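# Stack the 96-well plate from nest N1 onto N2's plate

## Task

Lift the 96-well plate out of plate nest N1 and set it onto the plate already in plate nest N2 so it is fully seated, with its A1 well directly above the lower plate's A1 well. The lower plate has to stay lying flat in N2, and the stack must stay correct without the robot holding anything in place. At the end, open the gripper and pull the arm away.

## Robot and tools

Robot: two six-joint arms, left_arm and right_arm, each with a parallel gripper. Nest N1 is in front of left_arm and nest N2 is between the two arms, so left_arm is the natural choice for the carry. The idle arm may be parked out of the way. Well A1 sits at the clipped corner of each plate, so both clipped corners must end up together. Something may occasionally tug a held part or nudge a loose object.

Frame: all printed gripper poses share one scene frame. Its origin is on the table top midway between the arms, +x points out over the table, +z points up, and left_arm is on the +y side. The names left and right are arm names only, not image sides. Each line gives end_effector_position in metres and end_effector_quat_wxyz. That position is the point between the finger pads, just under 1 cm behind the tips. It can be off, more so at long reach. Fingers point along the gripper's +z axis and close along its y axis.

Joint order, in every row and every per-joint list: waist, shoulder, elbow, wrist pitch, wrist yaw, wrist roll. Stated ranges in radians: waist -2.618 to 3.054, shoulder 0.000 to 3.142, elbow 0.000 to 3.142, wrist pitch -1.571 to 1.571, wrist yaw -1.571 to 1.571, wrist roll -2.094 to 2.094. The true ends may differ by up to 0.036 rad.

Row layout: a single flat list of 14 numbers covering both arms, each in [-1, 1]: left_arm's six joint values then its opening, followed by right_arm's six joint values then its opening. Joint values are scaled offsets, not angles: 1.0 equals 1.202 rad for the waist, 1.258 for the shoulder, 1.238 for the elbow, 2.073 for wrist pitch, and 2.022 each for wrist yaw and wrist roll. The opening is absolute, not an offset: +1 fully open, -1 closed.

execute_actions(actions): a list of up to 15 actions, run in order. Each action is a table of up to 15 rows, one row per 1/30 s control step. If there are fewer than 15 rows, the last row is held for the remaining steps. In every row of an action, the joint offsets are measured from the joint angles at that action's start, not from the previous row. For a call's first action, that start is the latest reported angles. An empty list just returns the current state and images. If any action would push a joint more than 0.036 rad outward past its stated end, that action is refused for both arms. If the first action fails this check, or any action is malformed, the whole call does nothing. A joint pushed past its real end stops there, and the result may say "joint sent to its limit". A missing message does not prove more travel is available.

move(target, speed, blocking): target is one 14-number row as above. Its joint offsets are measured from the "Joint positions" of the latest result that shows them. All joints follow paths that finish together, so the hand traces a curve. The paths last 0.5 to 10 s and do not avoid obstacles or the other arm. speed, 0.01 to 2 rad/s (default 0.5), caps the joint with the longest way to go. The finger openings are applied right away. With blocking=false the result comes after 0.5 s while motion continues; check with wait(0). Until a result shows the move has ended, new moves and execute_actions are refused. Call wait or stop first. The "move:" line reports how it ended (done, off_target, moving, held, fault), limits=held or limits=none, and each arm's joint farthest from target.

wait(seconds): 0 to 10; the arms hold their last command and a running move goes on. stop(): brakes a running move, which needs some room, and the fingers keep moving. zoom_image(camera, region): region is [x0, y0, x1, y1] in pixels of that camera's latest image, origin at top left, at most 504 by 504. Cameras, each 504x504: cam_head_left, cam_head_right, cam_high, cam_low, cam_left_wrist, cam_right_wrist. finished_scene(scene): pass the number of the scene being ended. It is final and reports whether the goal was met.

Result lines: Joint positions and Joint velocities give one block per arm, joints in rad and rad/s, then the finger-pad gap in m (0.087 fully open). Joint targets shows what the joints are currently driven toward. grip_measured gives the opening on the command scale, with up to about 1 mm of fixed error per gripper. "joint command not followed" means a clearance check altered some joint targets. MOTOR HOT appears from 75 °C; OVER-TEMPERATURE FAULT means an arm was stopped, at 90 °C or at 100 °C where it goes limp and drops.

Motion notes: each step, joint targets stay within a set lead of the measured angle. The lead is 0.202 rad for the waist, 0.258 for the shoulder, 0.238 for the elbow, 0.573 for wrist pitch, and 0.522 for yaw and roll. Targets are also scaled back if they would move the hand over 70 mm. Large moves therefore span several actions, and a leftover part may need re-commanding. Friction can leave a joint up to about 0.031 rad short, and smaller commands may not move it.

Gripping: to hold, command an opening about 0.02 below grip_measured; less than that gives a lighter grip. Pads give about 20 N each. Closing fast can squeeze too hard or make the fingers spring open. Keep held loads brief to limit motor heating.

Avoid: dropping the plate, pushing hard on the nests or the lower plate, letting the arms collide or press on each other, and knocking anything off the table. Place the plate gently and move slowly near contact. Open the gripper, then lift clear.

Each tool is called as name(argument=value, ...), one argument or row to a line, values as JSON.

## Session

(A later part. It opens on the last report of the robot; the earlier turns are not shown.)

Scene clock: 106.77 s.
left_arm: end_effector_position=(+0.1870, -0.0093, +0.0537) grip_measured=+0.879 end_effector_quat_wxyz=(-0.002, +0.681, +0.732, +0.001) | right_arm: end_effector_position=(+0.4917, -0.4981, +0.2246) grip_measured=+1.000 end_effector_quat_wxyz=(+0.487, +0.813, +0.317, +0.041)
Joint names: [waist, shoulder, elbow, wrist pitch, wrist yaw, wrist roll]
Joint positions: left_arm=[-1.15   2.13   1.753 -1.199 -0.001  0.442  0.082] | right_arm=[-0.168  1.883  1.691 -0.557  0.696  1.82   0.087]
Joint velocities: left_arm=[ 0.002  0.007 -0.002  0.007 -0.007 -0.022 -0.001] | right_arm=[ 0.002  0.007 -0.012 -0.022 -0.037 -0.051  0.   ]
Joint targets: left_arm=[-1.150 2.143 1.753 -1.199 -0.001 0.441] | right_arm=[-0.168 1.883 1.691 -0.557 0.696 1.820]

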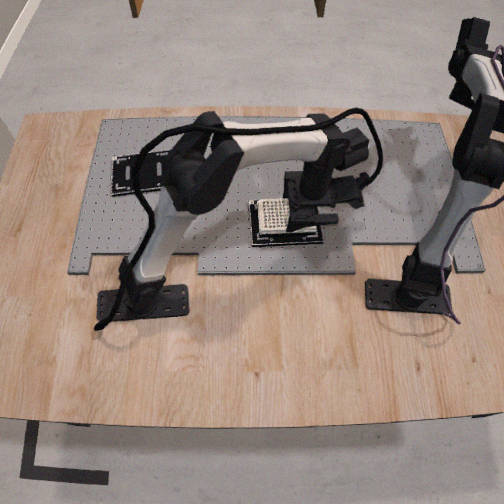

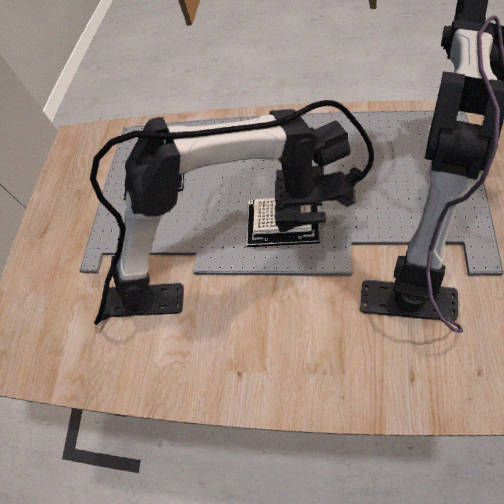

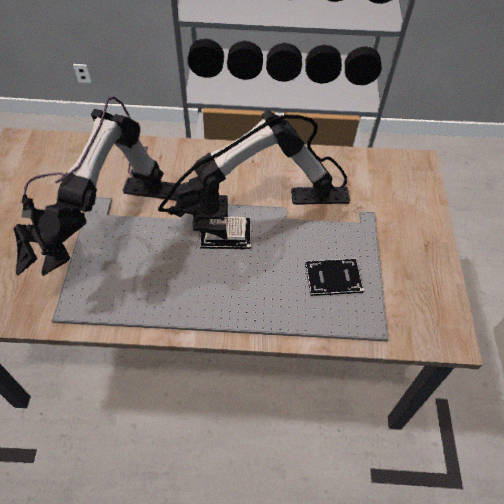

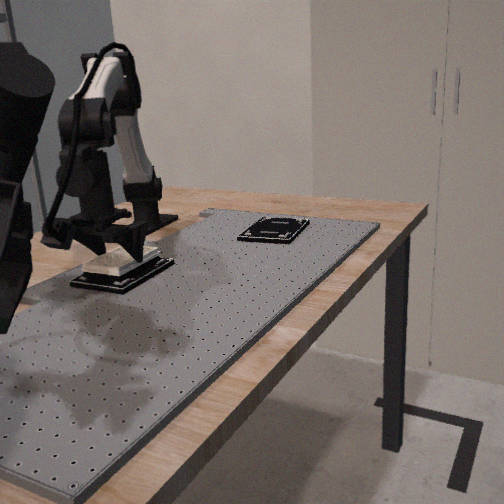

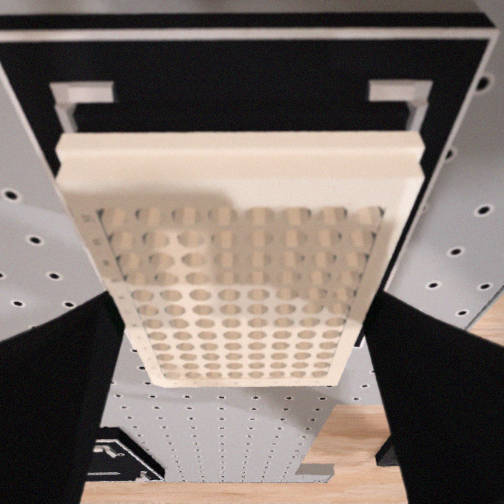

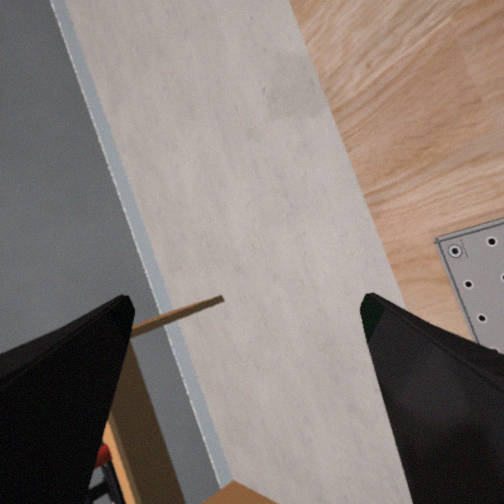

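execute_actions(
  actions=[
    [[0,0.016,0,0,0,0,0.85,0,0,0,0,0,0,1],[0,0.02,0,0,0,0,0.85,0,0,0,0,0,0,1],[0,0.024,0,0,0,0,0.85,0,0,0,0,0,0,1],[0,0.024,0,0,0,0,0.85,0,0,0,0,0,0,1],[0,0.019,0,0,0,0,0.85,0,0,0,0,0,0,1]],
  ],
)

zoom_image(
  camera="cam_low",
  region=[65,235,180,300],
)

Scene clock: 110.37 s.
left_arm: end_effector_position=(+0.1869, -0.0091, +0.0525) grip_measured=+0.879 end_effector_quat_wxyz=(-0.004, +0.681, +0.732, +0.001) | right_arm: end_effector_position=(+0.4917, -0.4981, +0.2246) grip_measured=+1.000 end_effector_quat_wxyz=(+0.487, +0.813, +0.317, +0.041)
Joint names: [waist, shoulder, elbow, wrist pitch, wrist yaw, wrist roll]
Joint positions: left_arm=[-1.15   2.133  1.753 -1.199 -0.001  0.442  0.082] | right_arm=[-0.168  1.883  1.691 -0.557  0.696  1.82   0.087]
Joint velocities: left_arm=[-0.002  0.002 -0.002  0.051  0.051 -0.007 -0.001] | right_arm=[-0.002  0.007  0.012 -0.022  0.037  0.007  0.   ]
Joint targets: left_arm=[-1.150 2.153 1.753 -1.199 -0.001 0.442] | right_arm=[-0.168 1.883 1.691 -0.557 0.696 1.820]

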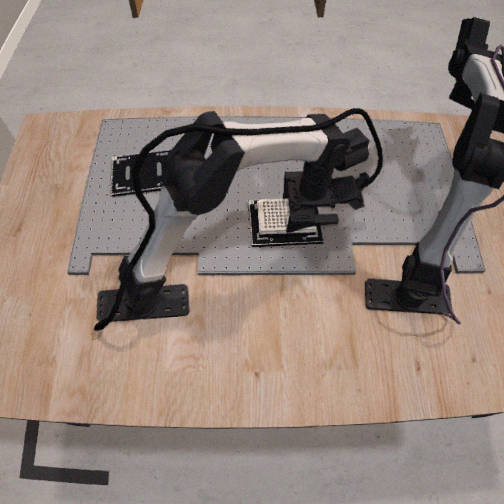

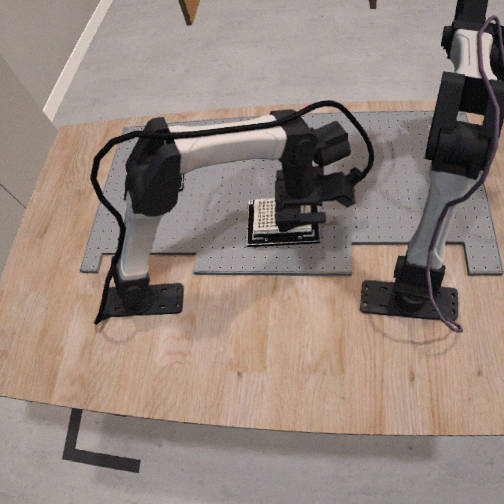

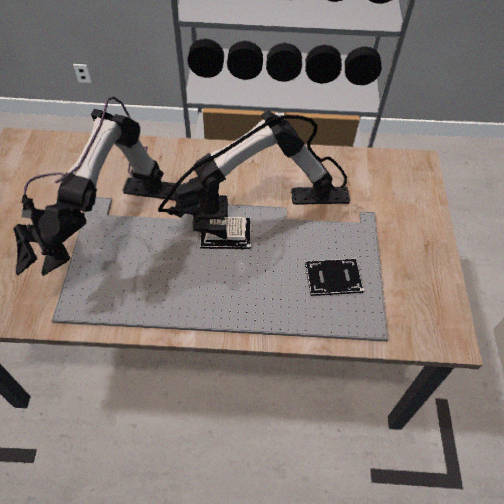

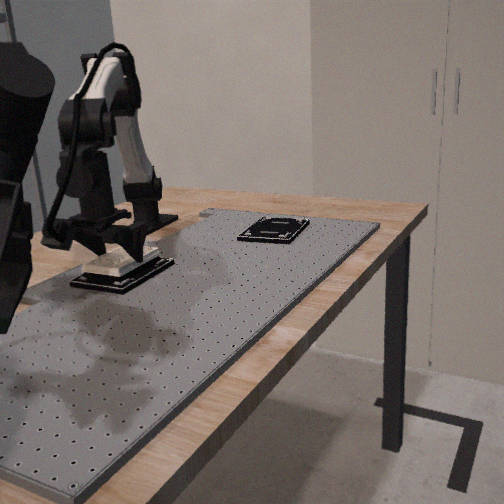

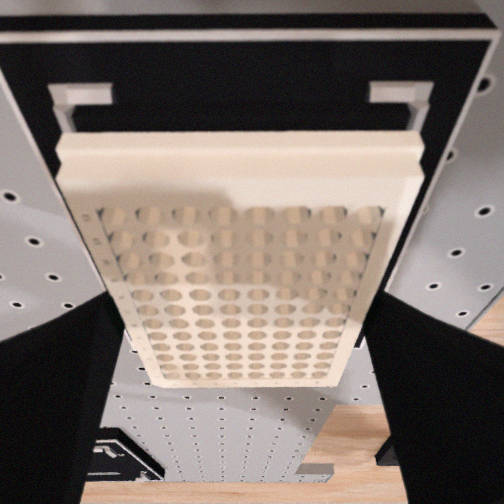

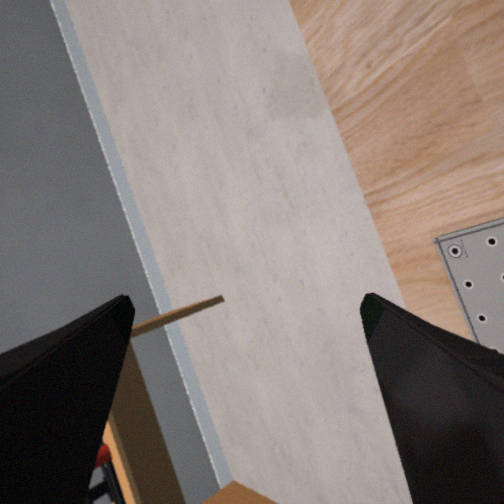

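Region (65, 235, 180, 300) of cam_low's 504x504 image, scaled by 4.383, with more detail than that image has; it fills the top 285 rows of this view, and the rest is white.

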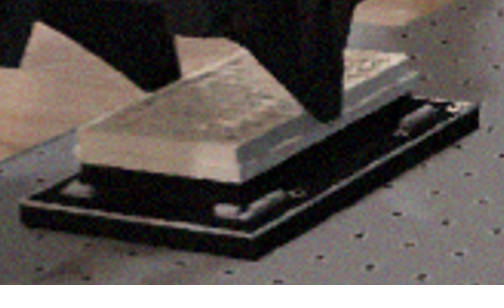

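execute_actions(
  actions=[
    [[0,0.016,0,-0.005,0,0,0.85,0,0,0,0,0,0,1],[0,0.016,0,-0.007,0,0,0.85,0,0,0,0,0,0,1],[0,0.016,0,-0.009,0,0,0.85,0,0,0,0,0,0,1]],
  ],
)

zoom_image(
  camera="cam_head_left",
  region=[245,190,330,250],
)

Scene clock: 115.00 s.
left_arm: end_effector_position=(+0.1869, -0.0091, +0.0525) grip_measured=+0.879 end_effector_quat_wxyz=(-0.004, +0.681, +0.732, +0.002) | right_arm: end_effector_position=(+0.4917, -0.4981, +0.2246) grip_measured=+1.000 end_effector_quat_wxyz=(+0.487, +0.813, +0.317, +0.041)
Joint names: [waist, shoulder, elbow, wrist pitch, wrist yaw, wrist roll]
Joint positions: left_arm=[-1.15   2.133  1.753 -1.199 -0.001  0.442  0.082] | right_arm=[-0.168  1.883  1.691 -0.557  0.696  1.82   0.087]
Joint velocities: left_arm=[-0.017 -0.002  0.012 -0.037 -0.022 -0.037  0.   ] | right_arm=[-0.007 -0.012 -0.007 -0.007 -0.007 -0.022  0.   ]
Joint targets: left_arm=[-1.150 2.153 1.753 -1.217 -0.001 0.442] | right_arm=[-0.168 1.883 1.691 -0.557 0.696 1.820]

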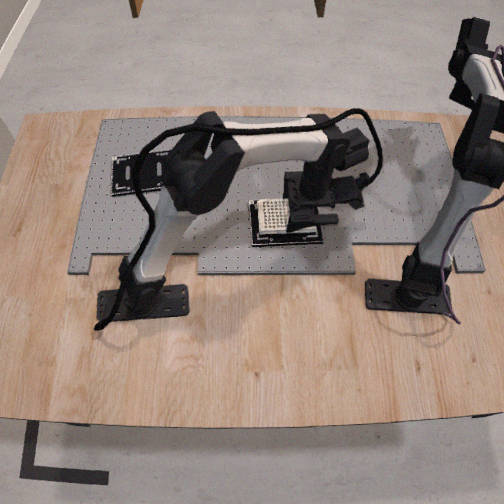

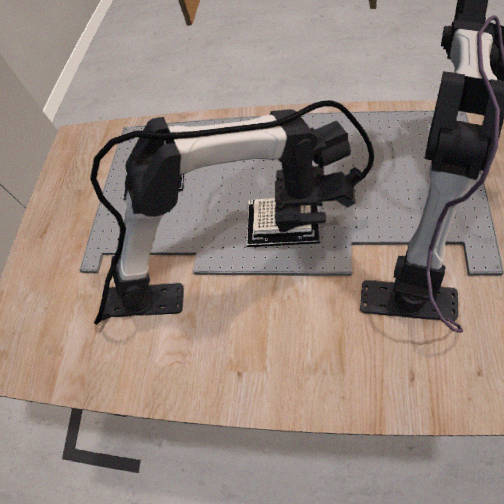

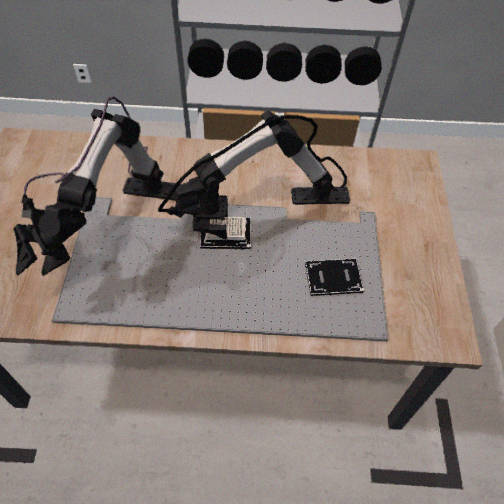

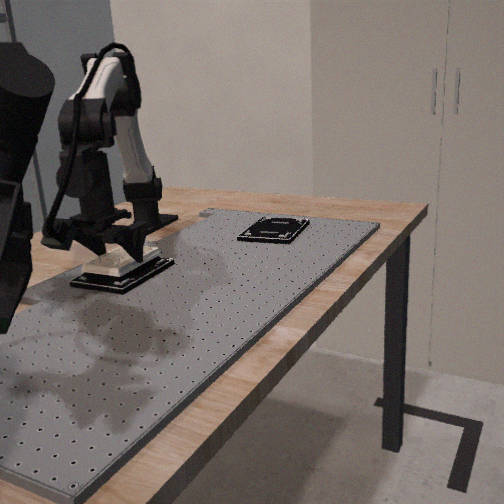

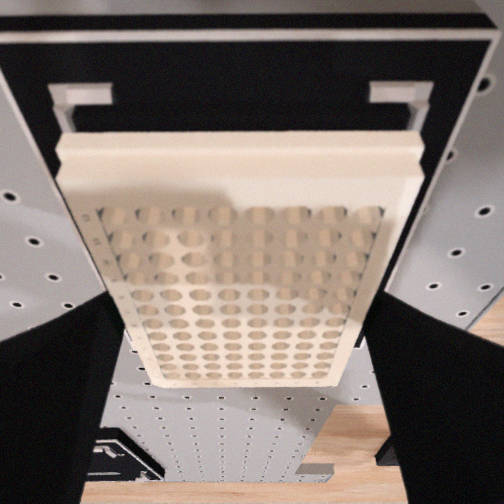

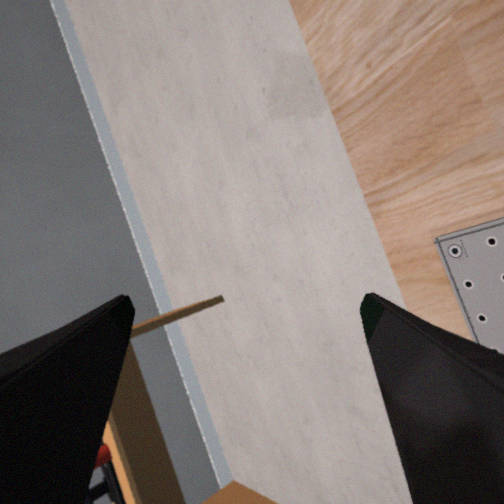

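Region (245, 190, 330, 250) of cam_head_left's 504x504 image, scaled by 5.929, with more detail than that image has; it fills the top 356 rows of this view, and the rest is white.

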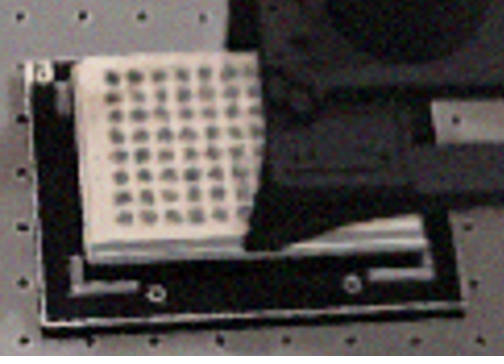

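execute_actions(
  actions=[
    [[0,0,0,-0.01,0,0,0.85,0,0,0,0,0,0,1],[0,0,0,-0.012,0,0,0.85,0,0,0,0,0,0,1],[0,0,0,-0.014,0,0,0.85,0,0,0,0,0,0,1],[0,0,0,-0.016,0,0,0.85,0,0,0,0,0,0,1],[0,0,0,-0.018,0,0,0.85,0,0,0,0,0,0,1]],
  ],
)

Scene clock: 118.10 s.
left_arm: end_effector_position=(+0.1862, -0.0078, +0.0528) grip_measured=+0.879 end_effector_quat_wxyz=(-0.007, +0.681, +0.732, +0.002) | right_arm: end_effector_position=(+0.4917, -0.4981, +0.2246) grip_measured=+1.000 end_effector_quat_wxyz=(+0.487, +0.813, +0.317, +0.041)
Joint names: [waist, shoulder, elbow, wrist pitch, wrist yaw, wrist roll]
Joint positions: left_arm=[-1.15   2.133  1.753 -1.205 -0.001  0.442  0.082] | right_arm=[-0.168  1.883  1.691 -0.557  0.696  1.82   0.087]
Joint velocities: left_arm=[ 0.002 -0.012 -0.002 -0.022 -0.051  0.022  0.   ] | right_arm=[ 0.002  0.007  0.017 -0.051  0.007 -0.081  0.   ]
Joint targets: left_arm=[-1.150 2.133 1.753 -1.237 -0.001 0.442] | right_arm=[-0.168 1.883 1.691 -0.557 0.696 1.820]

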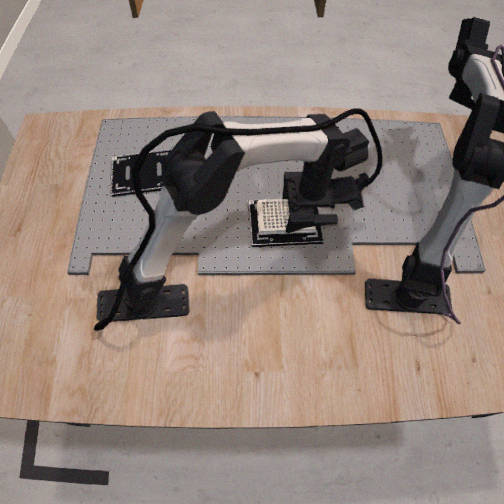

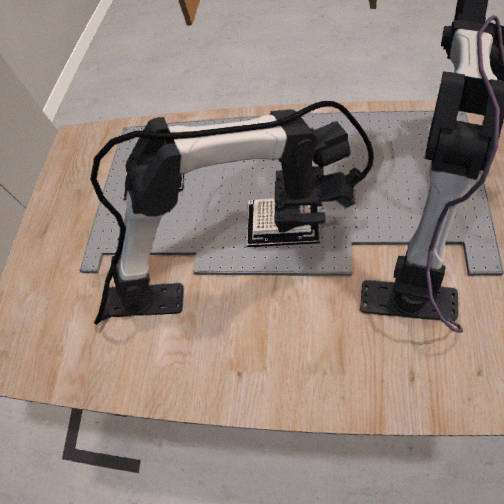

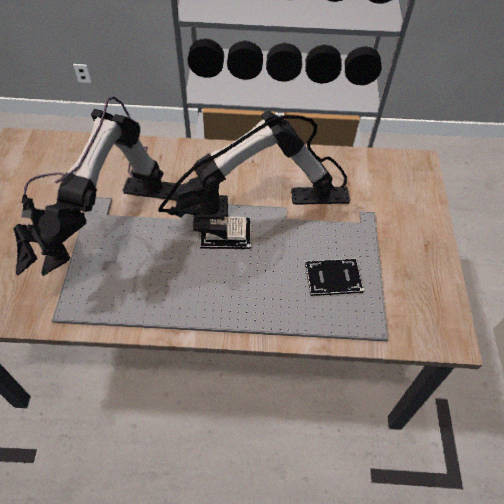

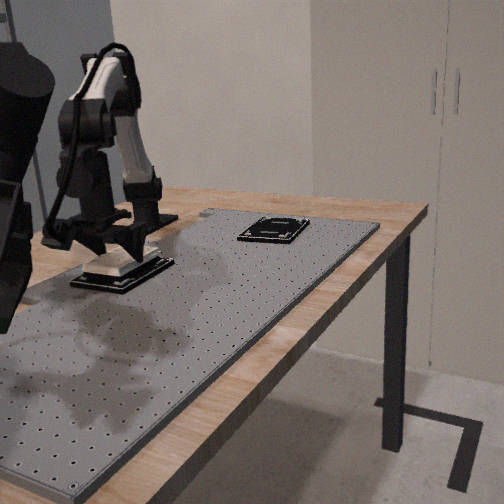

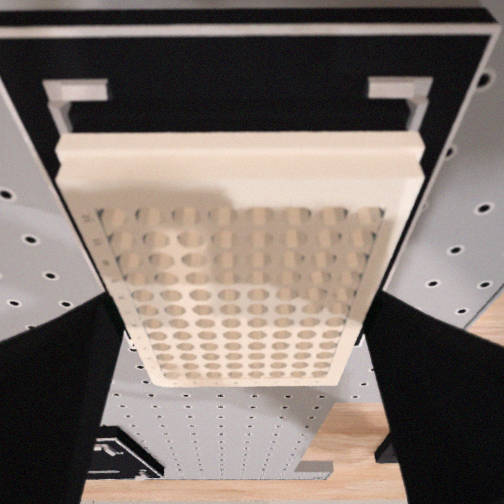

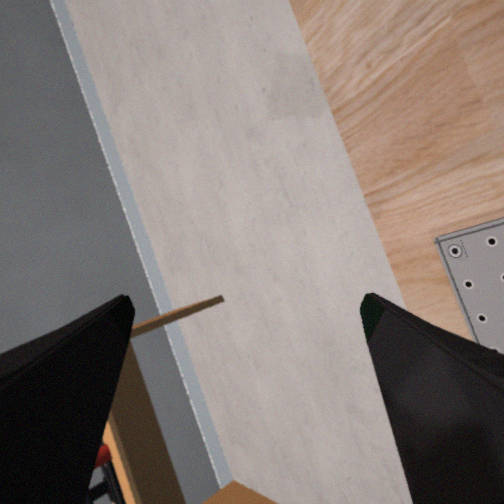

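The skirt stopped against the lower plate. Relax sideways and press down lightly.

execute_actions(
  actions=[
    [[0,0.01,0,0,0,0,0.85,0,0,0,0,0,0,1],[0,0.015,0,0,0,0,0.85,0,0,0,0,0,0,1],[0,0.02,0,0,0,0,0.85,0,0,0,0,0,0,1],[0,0.023,0,0,0,0,0.85,0,0,0,0,0,0,1],[0,0.026,0,0,0,0,0.85,0,0,0,0,0,0,1]],
  ],
)

zoom_image(
  camera="cam_low",
  region=[65,235,180,300],
)

Scene clock: 121.43 s.
left_arm: end_effector_position=(+0.1862, -0.0078, +0.0524) grip_measured=+0.879 end_effector_quat_wxyz=(-0.007, +0.681, +0.732, +0.003) | right_arm: end_effector_position=(+0.4917, -0.4981, +0.2246) grip_measured=+1.000 end_effector_quat_wxyz=(+0.487, +0.813, +0.317, +0.041)
Joint names: [waist, shoulder, elbow, wrist pitch, wrist yaw, wrist roll]
Joint positions: left_arm=[-1.15   2.134  1.753 -1.205 -0.001  0.442  0.082] | right_arm=[-0.168  1.883  1.691 -0.557  0.696  1.82   0.087]
Joint velocities: left_arm=[-0.007 -0.002 -0.017  0.066 -0.022  0.022 -0.001] | right_arm=[ 0.007 -0.002 -0.012  0.007 -0.051 -0.051  0.   ]
Joint targets: left_arm=[-1.150 2.166 1.753 -1.205 -0.001 0.442] | right_arm=[-0.168 1.883 1.691 -0.557 0.696 1.820]

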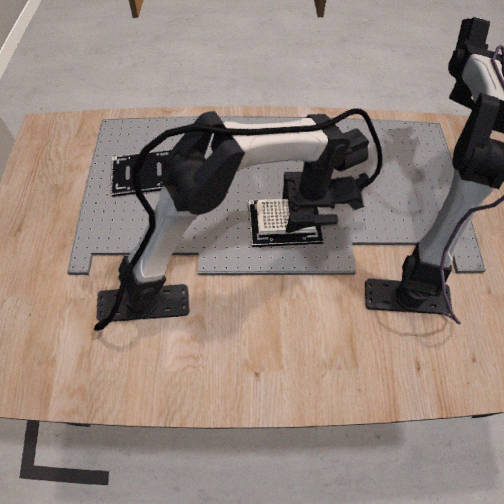

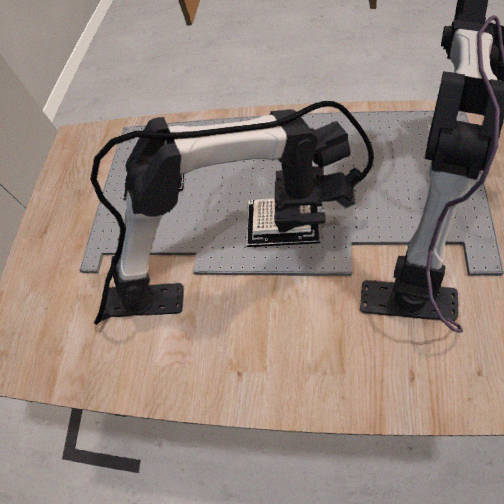

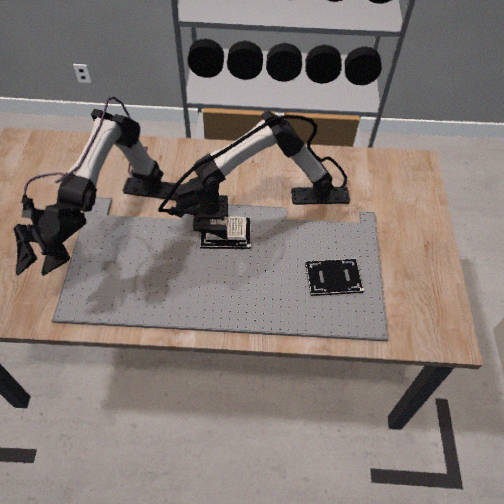

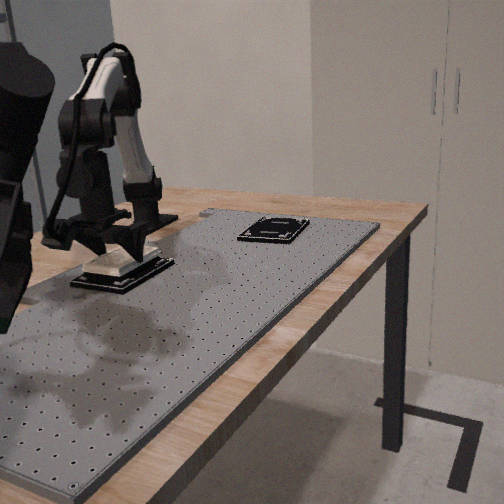

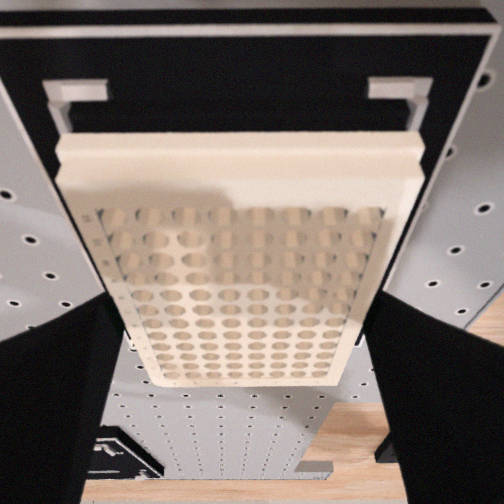

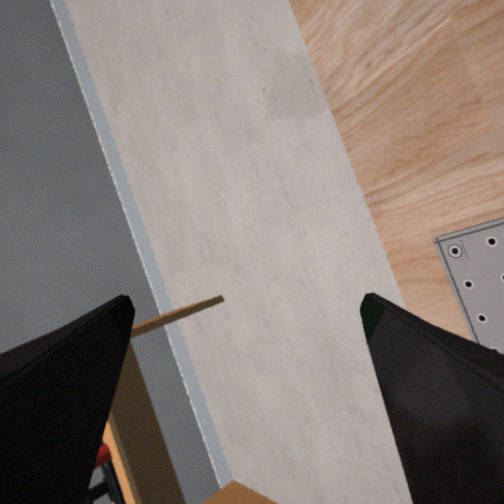

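Region (65, 235, 180, 300) of cam_low's 504x504 image, scaled by 4.383, with more detail than that image has; it fills the top 285 rows of this view, and the rest is white.

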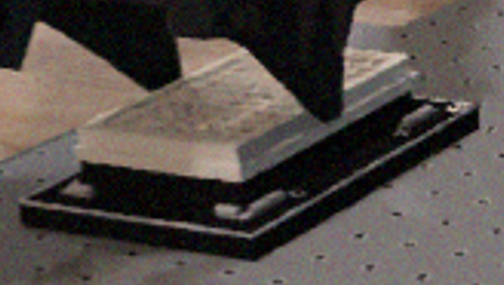

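execute_actions(
  actions=[
    [[0,0,0,0.004,0,0,0.85,0,0,0,0,0,0,1],[0,0,0,0.008,0,0,0.85,0,0,0,0,0,0,1],[0,0,0,0.012,0,0,0.85,0,0,0,0,0,0,1],[0,0,0,0.015,0,0,0.85,0,0,0,0,0,0,1],[0,0,0,0.018,0,0,0.85,0,0,0,0,0,0,1],[0,0,0,0.021,0,0,0.85,0,0,0,0,0,0,1]],
  ],
)

Scene clock: 124.87 s.
left_arm: end_effector_position=(+0.1863, -0.0081, +0.0523) grip_measured=+0.879 end_effector_quat_wxyz=(-0.006, +0.681, +0.732, +0.002) | right_arm: end_effector_position=(+0.4917, -0.4981, +0.2246) grip_measured=+1.000 end_effector_quat_wxyz=(+0.487, +0.813, +0.317, +0.041)
Joint names: [waist, shoulder, elbow, wrist pitch, wrist yaw, wrist roll]
Joint positions: left_arm=[-1.15   2.134  1.753 -1.203 -0.001  0.442  0.082] | right_arm=[-0.168  1.883  1.691 -0.557  0.696  1.82   0.087]
Joint velocities: left_arm=[-0.007 -0.007  0.007  0.022  0.037  0.037  0.   ] | right_arm=[ 0.007 -0.002  0.002 -0.051 -0.037 -0.022  0.   ]
Joint targets: left_arm=[-1.150 2.134 1.753 -1.161 -0.001 0.442] | right_arm=[-0.168 1.883 1.691 -0.557 0.696 1.820]

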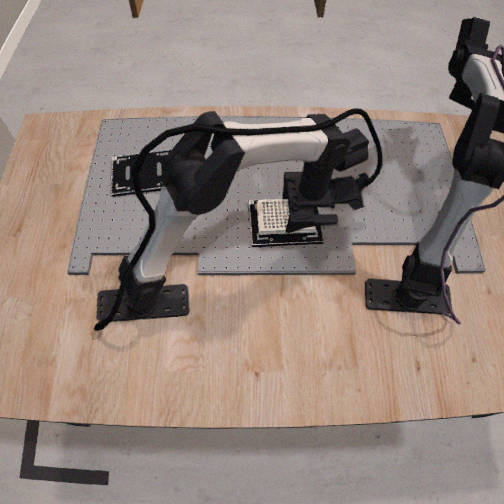

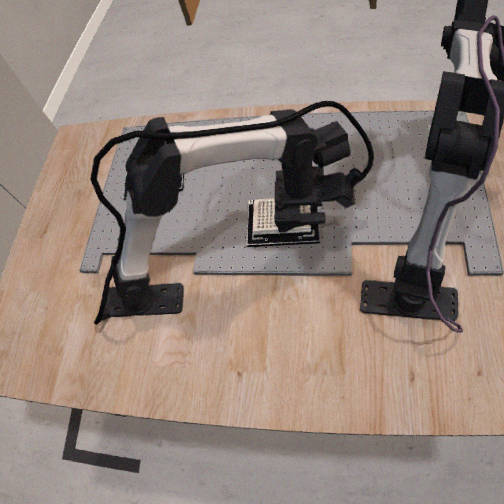

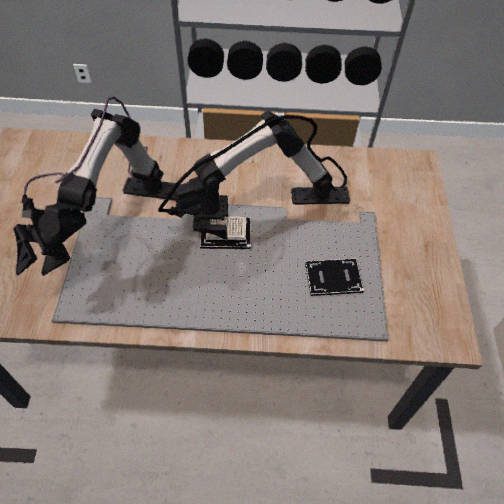

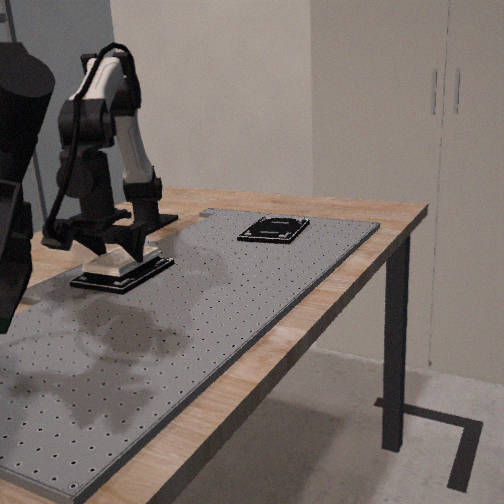

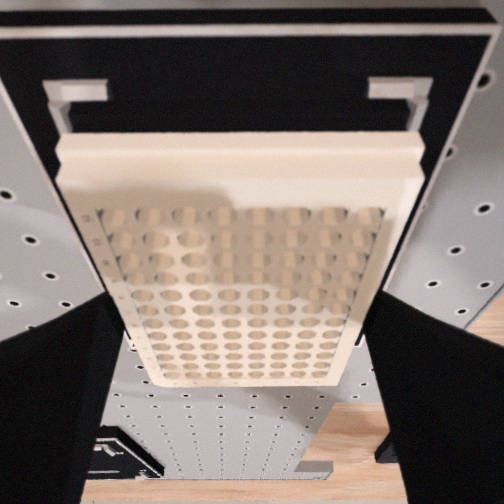

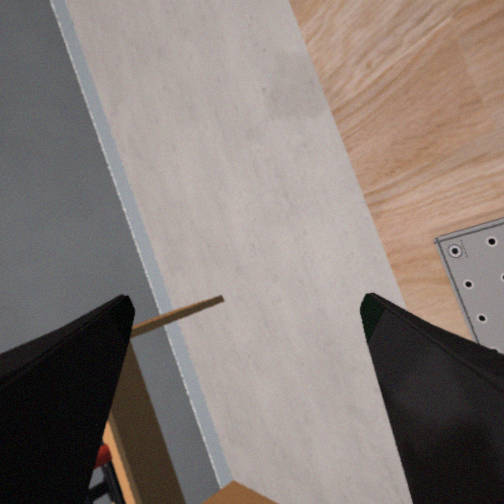

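zoom_image(
  camera="cam_low",
  region=[135,240,175,270],
)

zoom_image(
  camera="cam_low",
  region=[75,258,130,292],
)

zoom_image(
  camera="cam_left_wrist",
  region=[30,60,150,160],
)

zoom_image(
  camera="cam_left_wrist",
  region=[330,60,450,160],
)

Region (135, 240, 175, 270) of cam_low's 504x504 image, scaled by 12.600, with more detail than that image has; it fills the top 378 rows of this view, and the rest is white.

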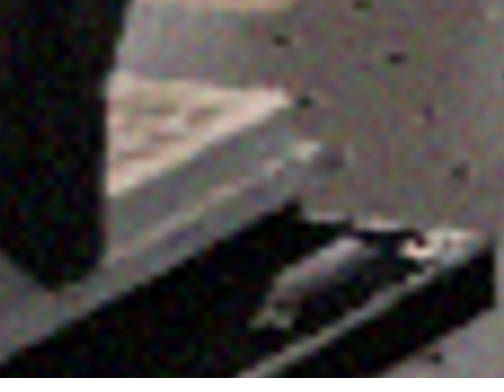

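Region (75, 258, 130, 292) of cam_low's 504x504 image, scaled by 9.164, with more detail than that image has; it fills the top 312 rows of this view, and the rest is white.

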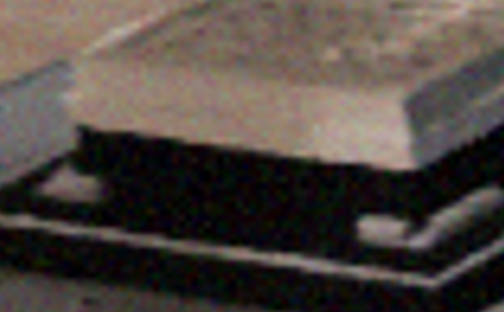

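Region (30, 60, 150, 160) of cam_left_wrist's 504x504 image, scaled by 4.200, with more detail than that image has.

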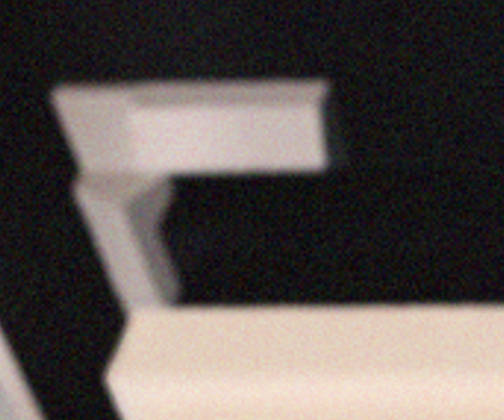

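Region (330, 60, 450, 160) of cam_left_wrist's 504x504 image, scaled by 4.200, with more detail than that image has.

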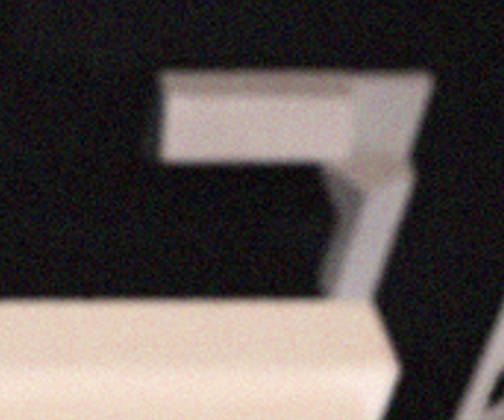

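execute_actions(
  actions=[
    [[0,-0.006,0,0.02,0,0,0.85,0,0,0,0,0,0,1],[0,-0.01,0,0.022,0,0,0.85,0,0,0,0,0,0,1],[0,-0.012,0,0.024,0,0,0.85,0,0,0,0,0,0,1],[0,-0.012,0,0.026,0,0,0.85,0,0,0,0,0,0,1],[0,-0.012,0,0.028,0,0,0.85,0,0,0,0,0,0,1],[0,-0.012,0,0.03,0,0,0.85,0,0,0,0,0,0,1],[0,-0.012,0,0.032,0,0,0.85,0,0,0,0,0,0,1]],
  ],
)

Scene clock: 135.83 s.
left_arm: end_effector_position=(+0.1878, -0.0107, +0.0529) grip_measured=+0.879 end_effector_quat_wxyz=(+0.000, +0.681, +0.732, +0.000) | right_arm: end_effector_position=(+0.4917, -0.4981, +0.2246) grip_measured=+1.000 end_effector_quat_wxyz=(+0.487, +0.813, +0.317, +0.041)
Joint names: [waist, shoulder, elbow, wrist pitch, wrist yaw, wrist roll]
Joint positions: left_arm=[-1.15   2.131  1.753 -1.192 -0.001  0.442  0.082] | right_arm=[-0.168  1.883  1.691 -0.557  0.696  1.82   0.087]
Joint velocities: left_arm=[-0.007  0.012  0.012  0.022 -0.037 -0.095 -0.   ] | right_arm=[ 0.007 -0.002 -0.022  0.007  0.022 -0.066  0.   ]
Joint targets: left_arm=[-1.150 2.119 1.753 -1.137 -0.001 0.442] | right_arm=[-0.168 1.883 1.691 -0.557 0.696 1.820]

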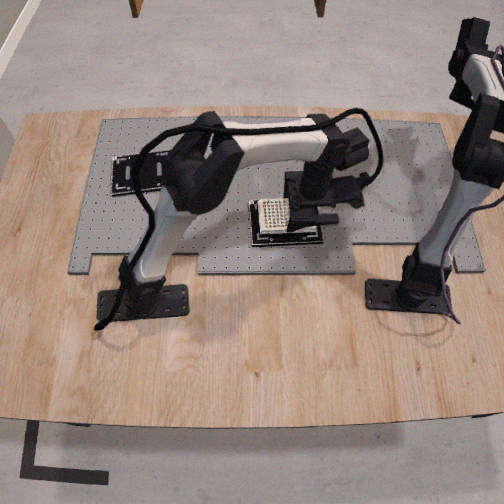

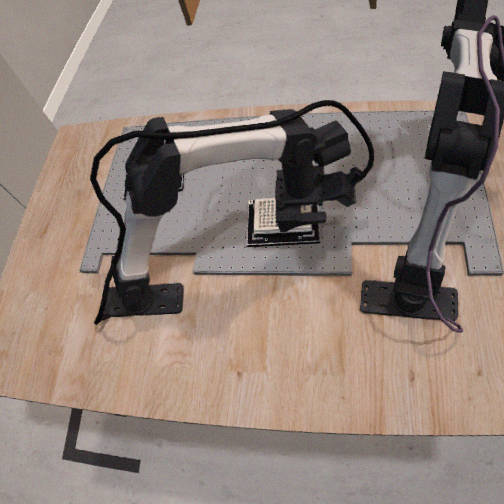

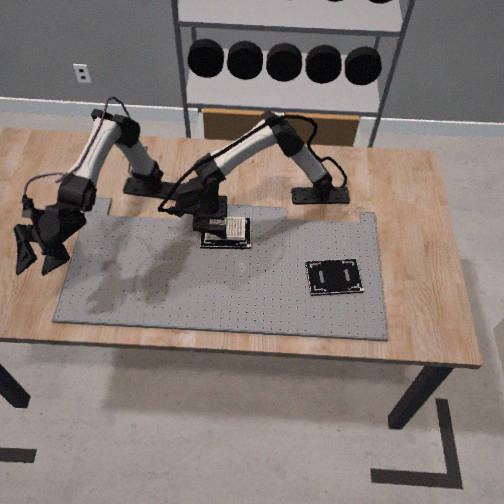

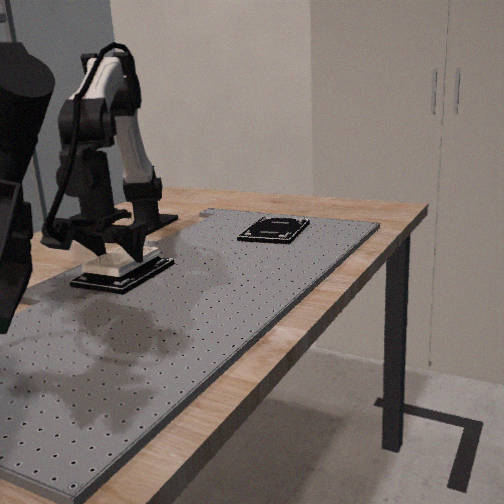

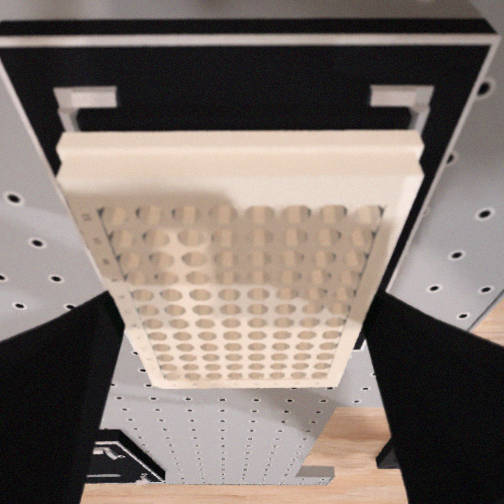

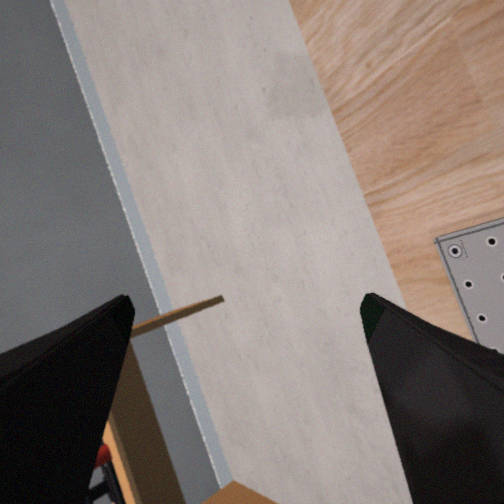

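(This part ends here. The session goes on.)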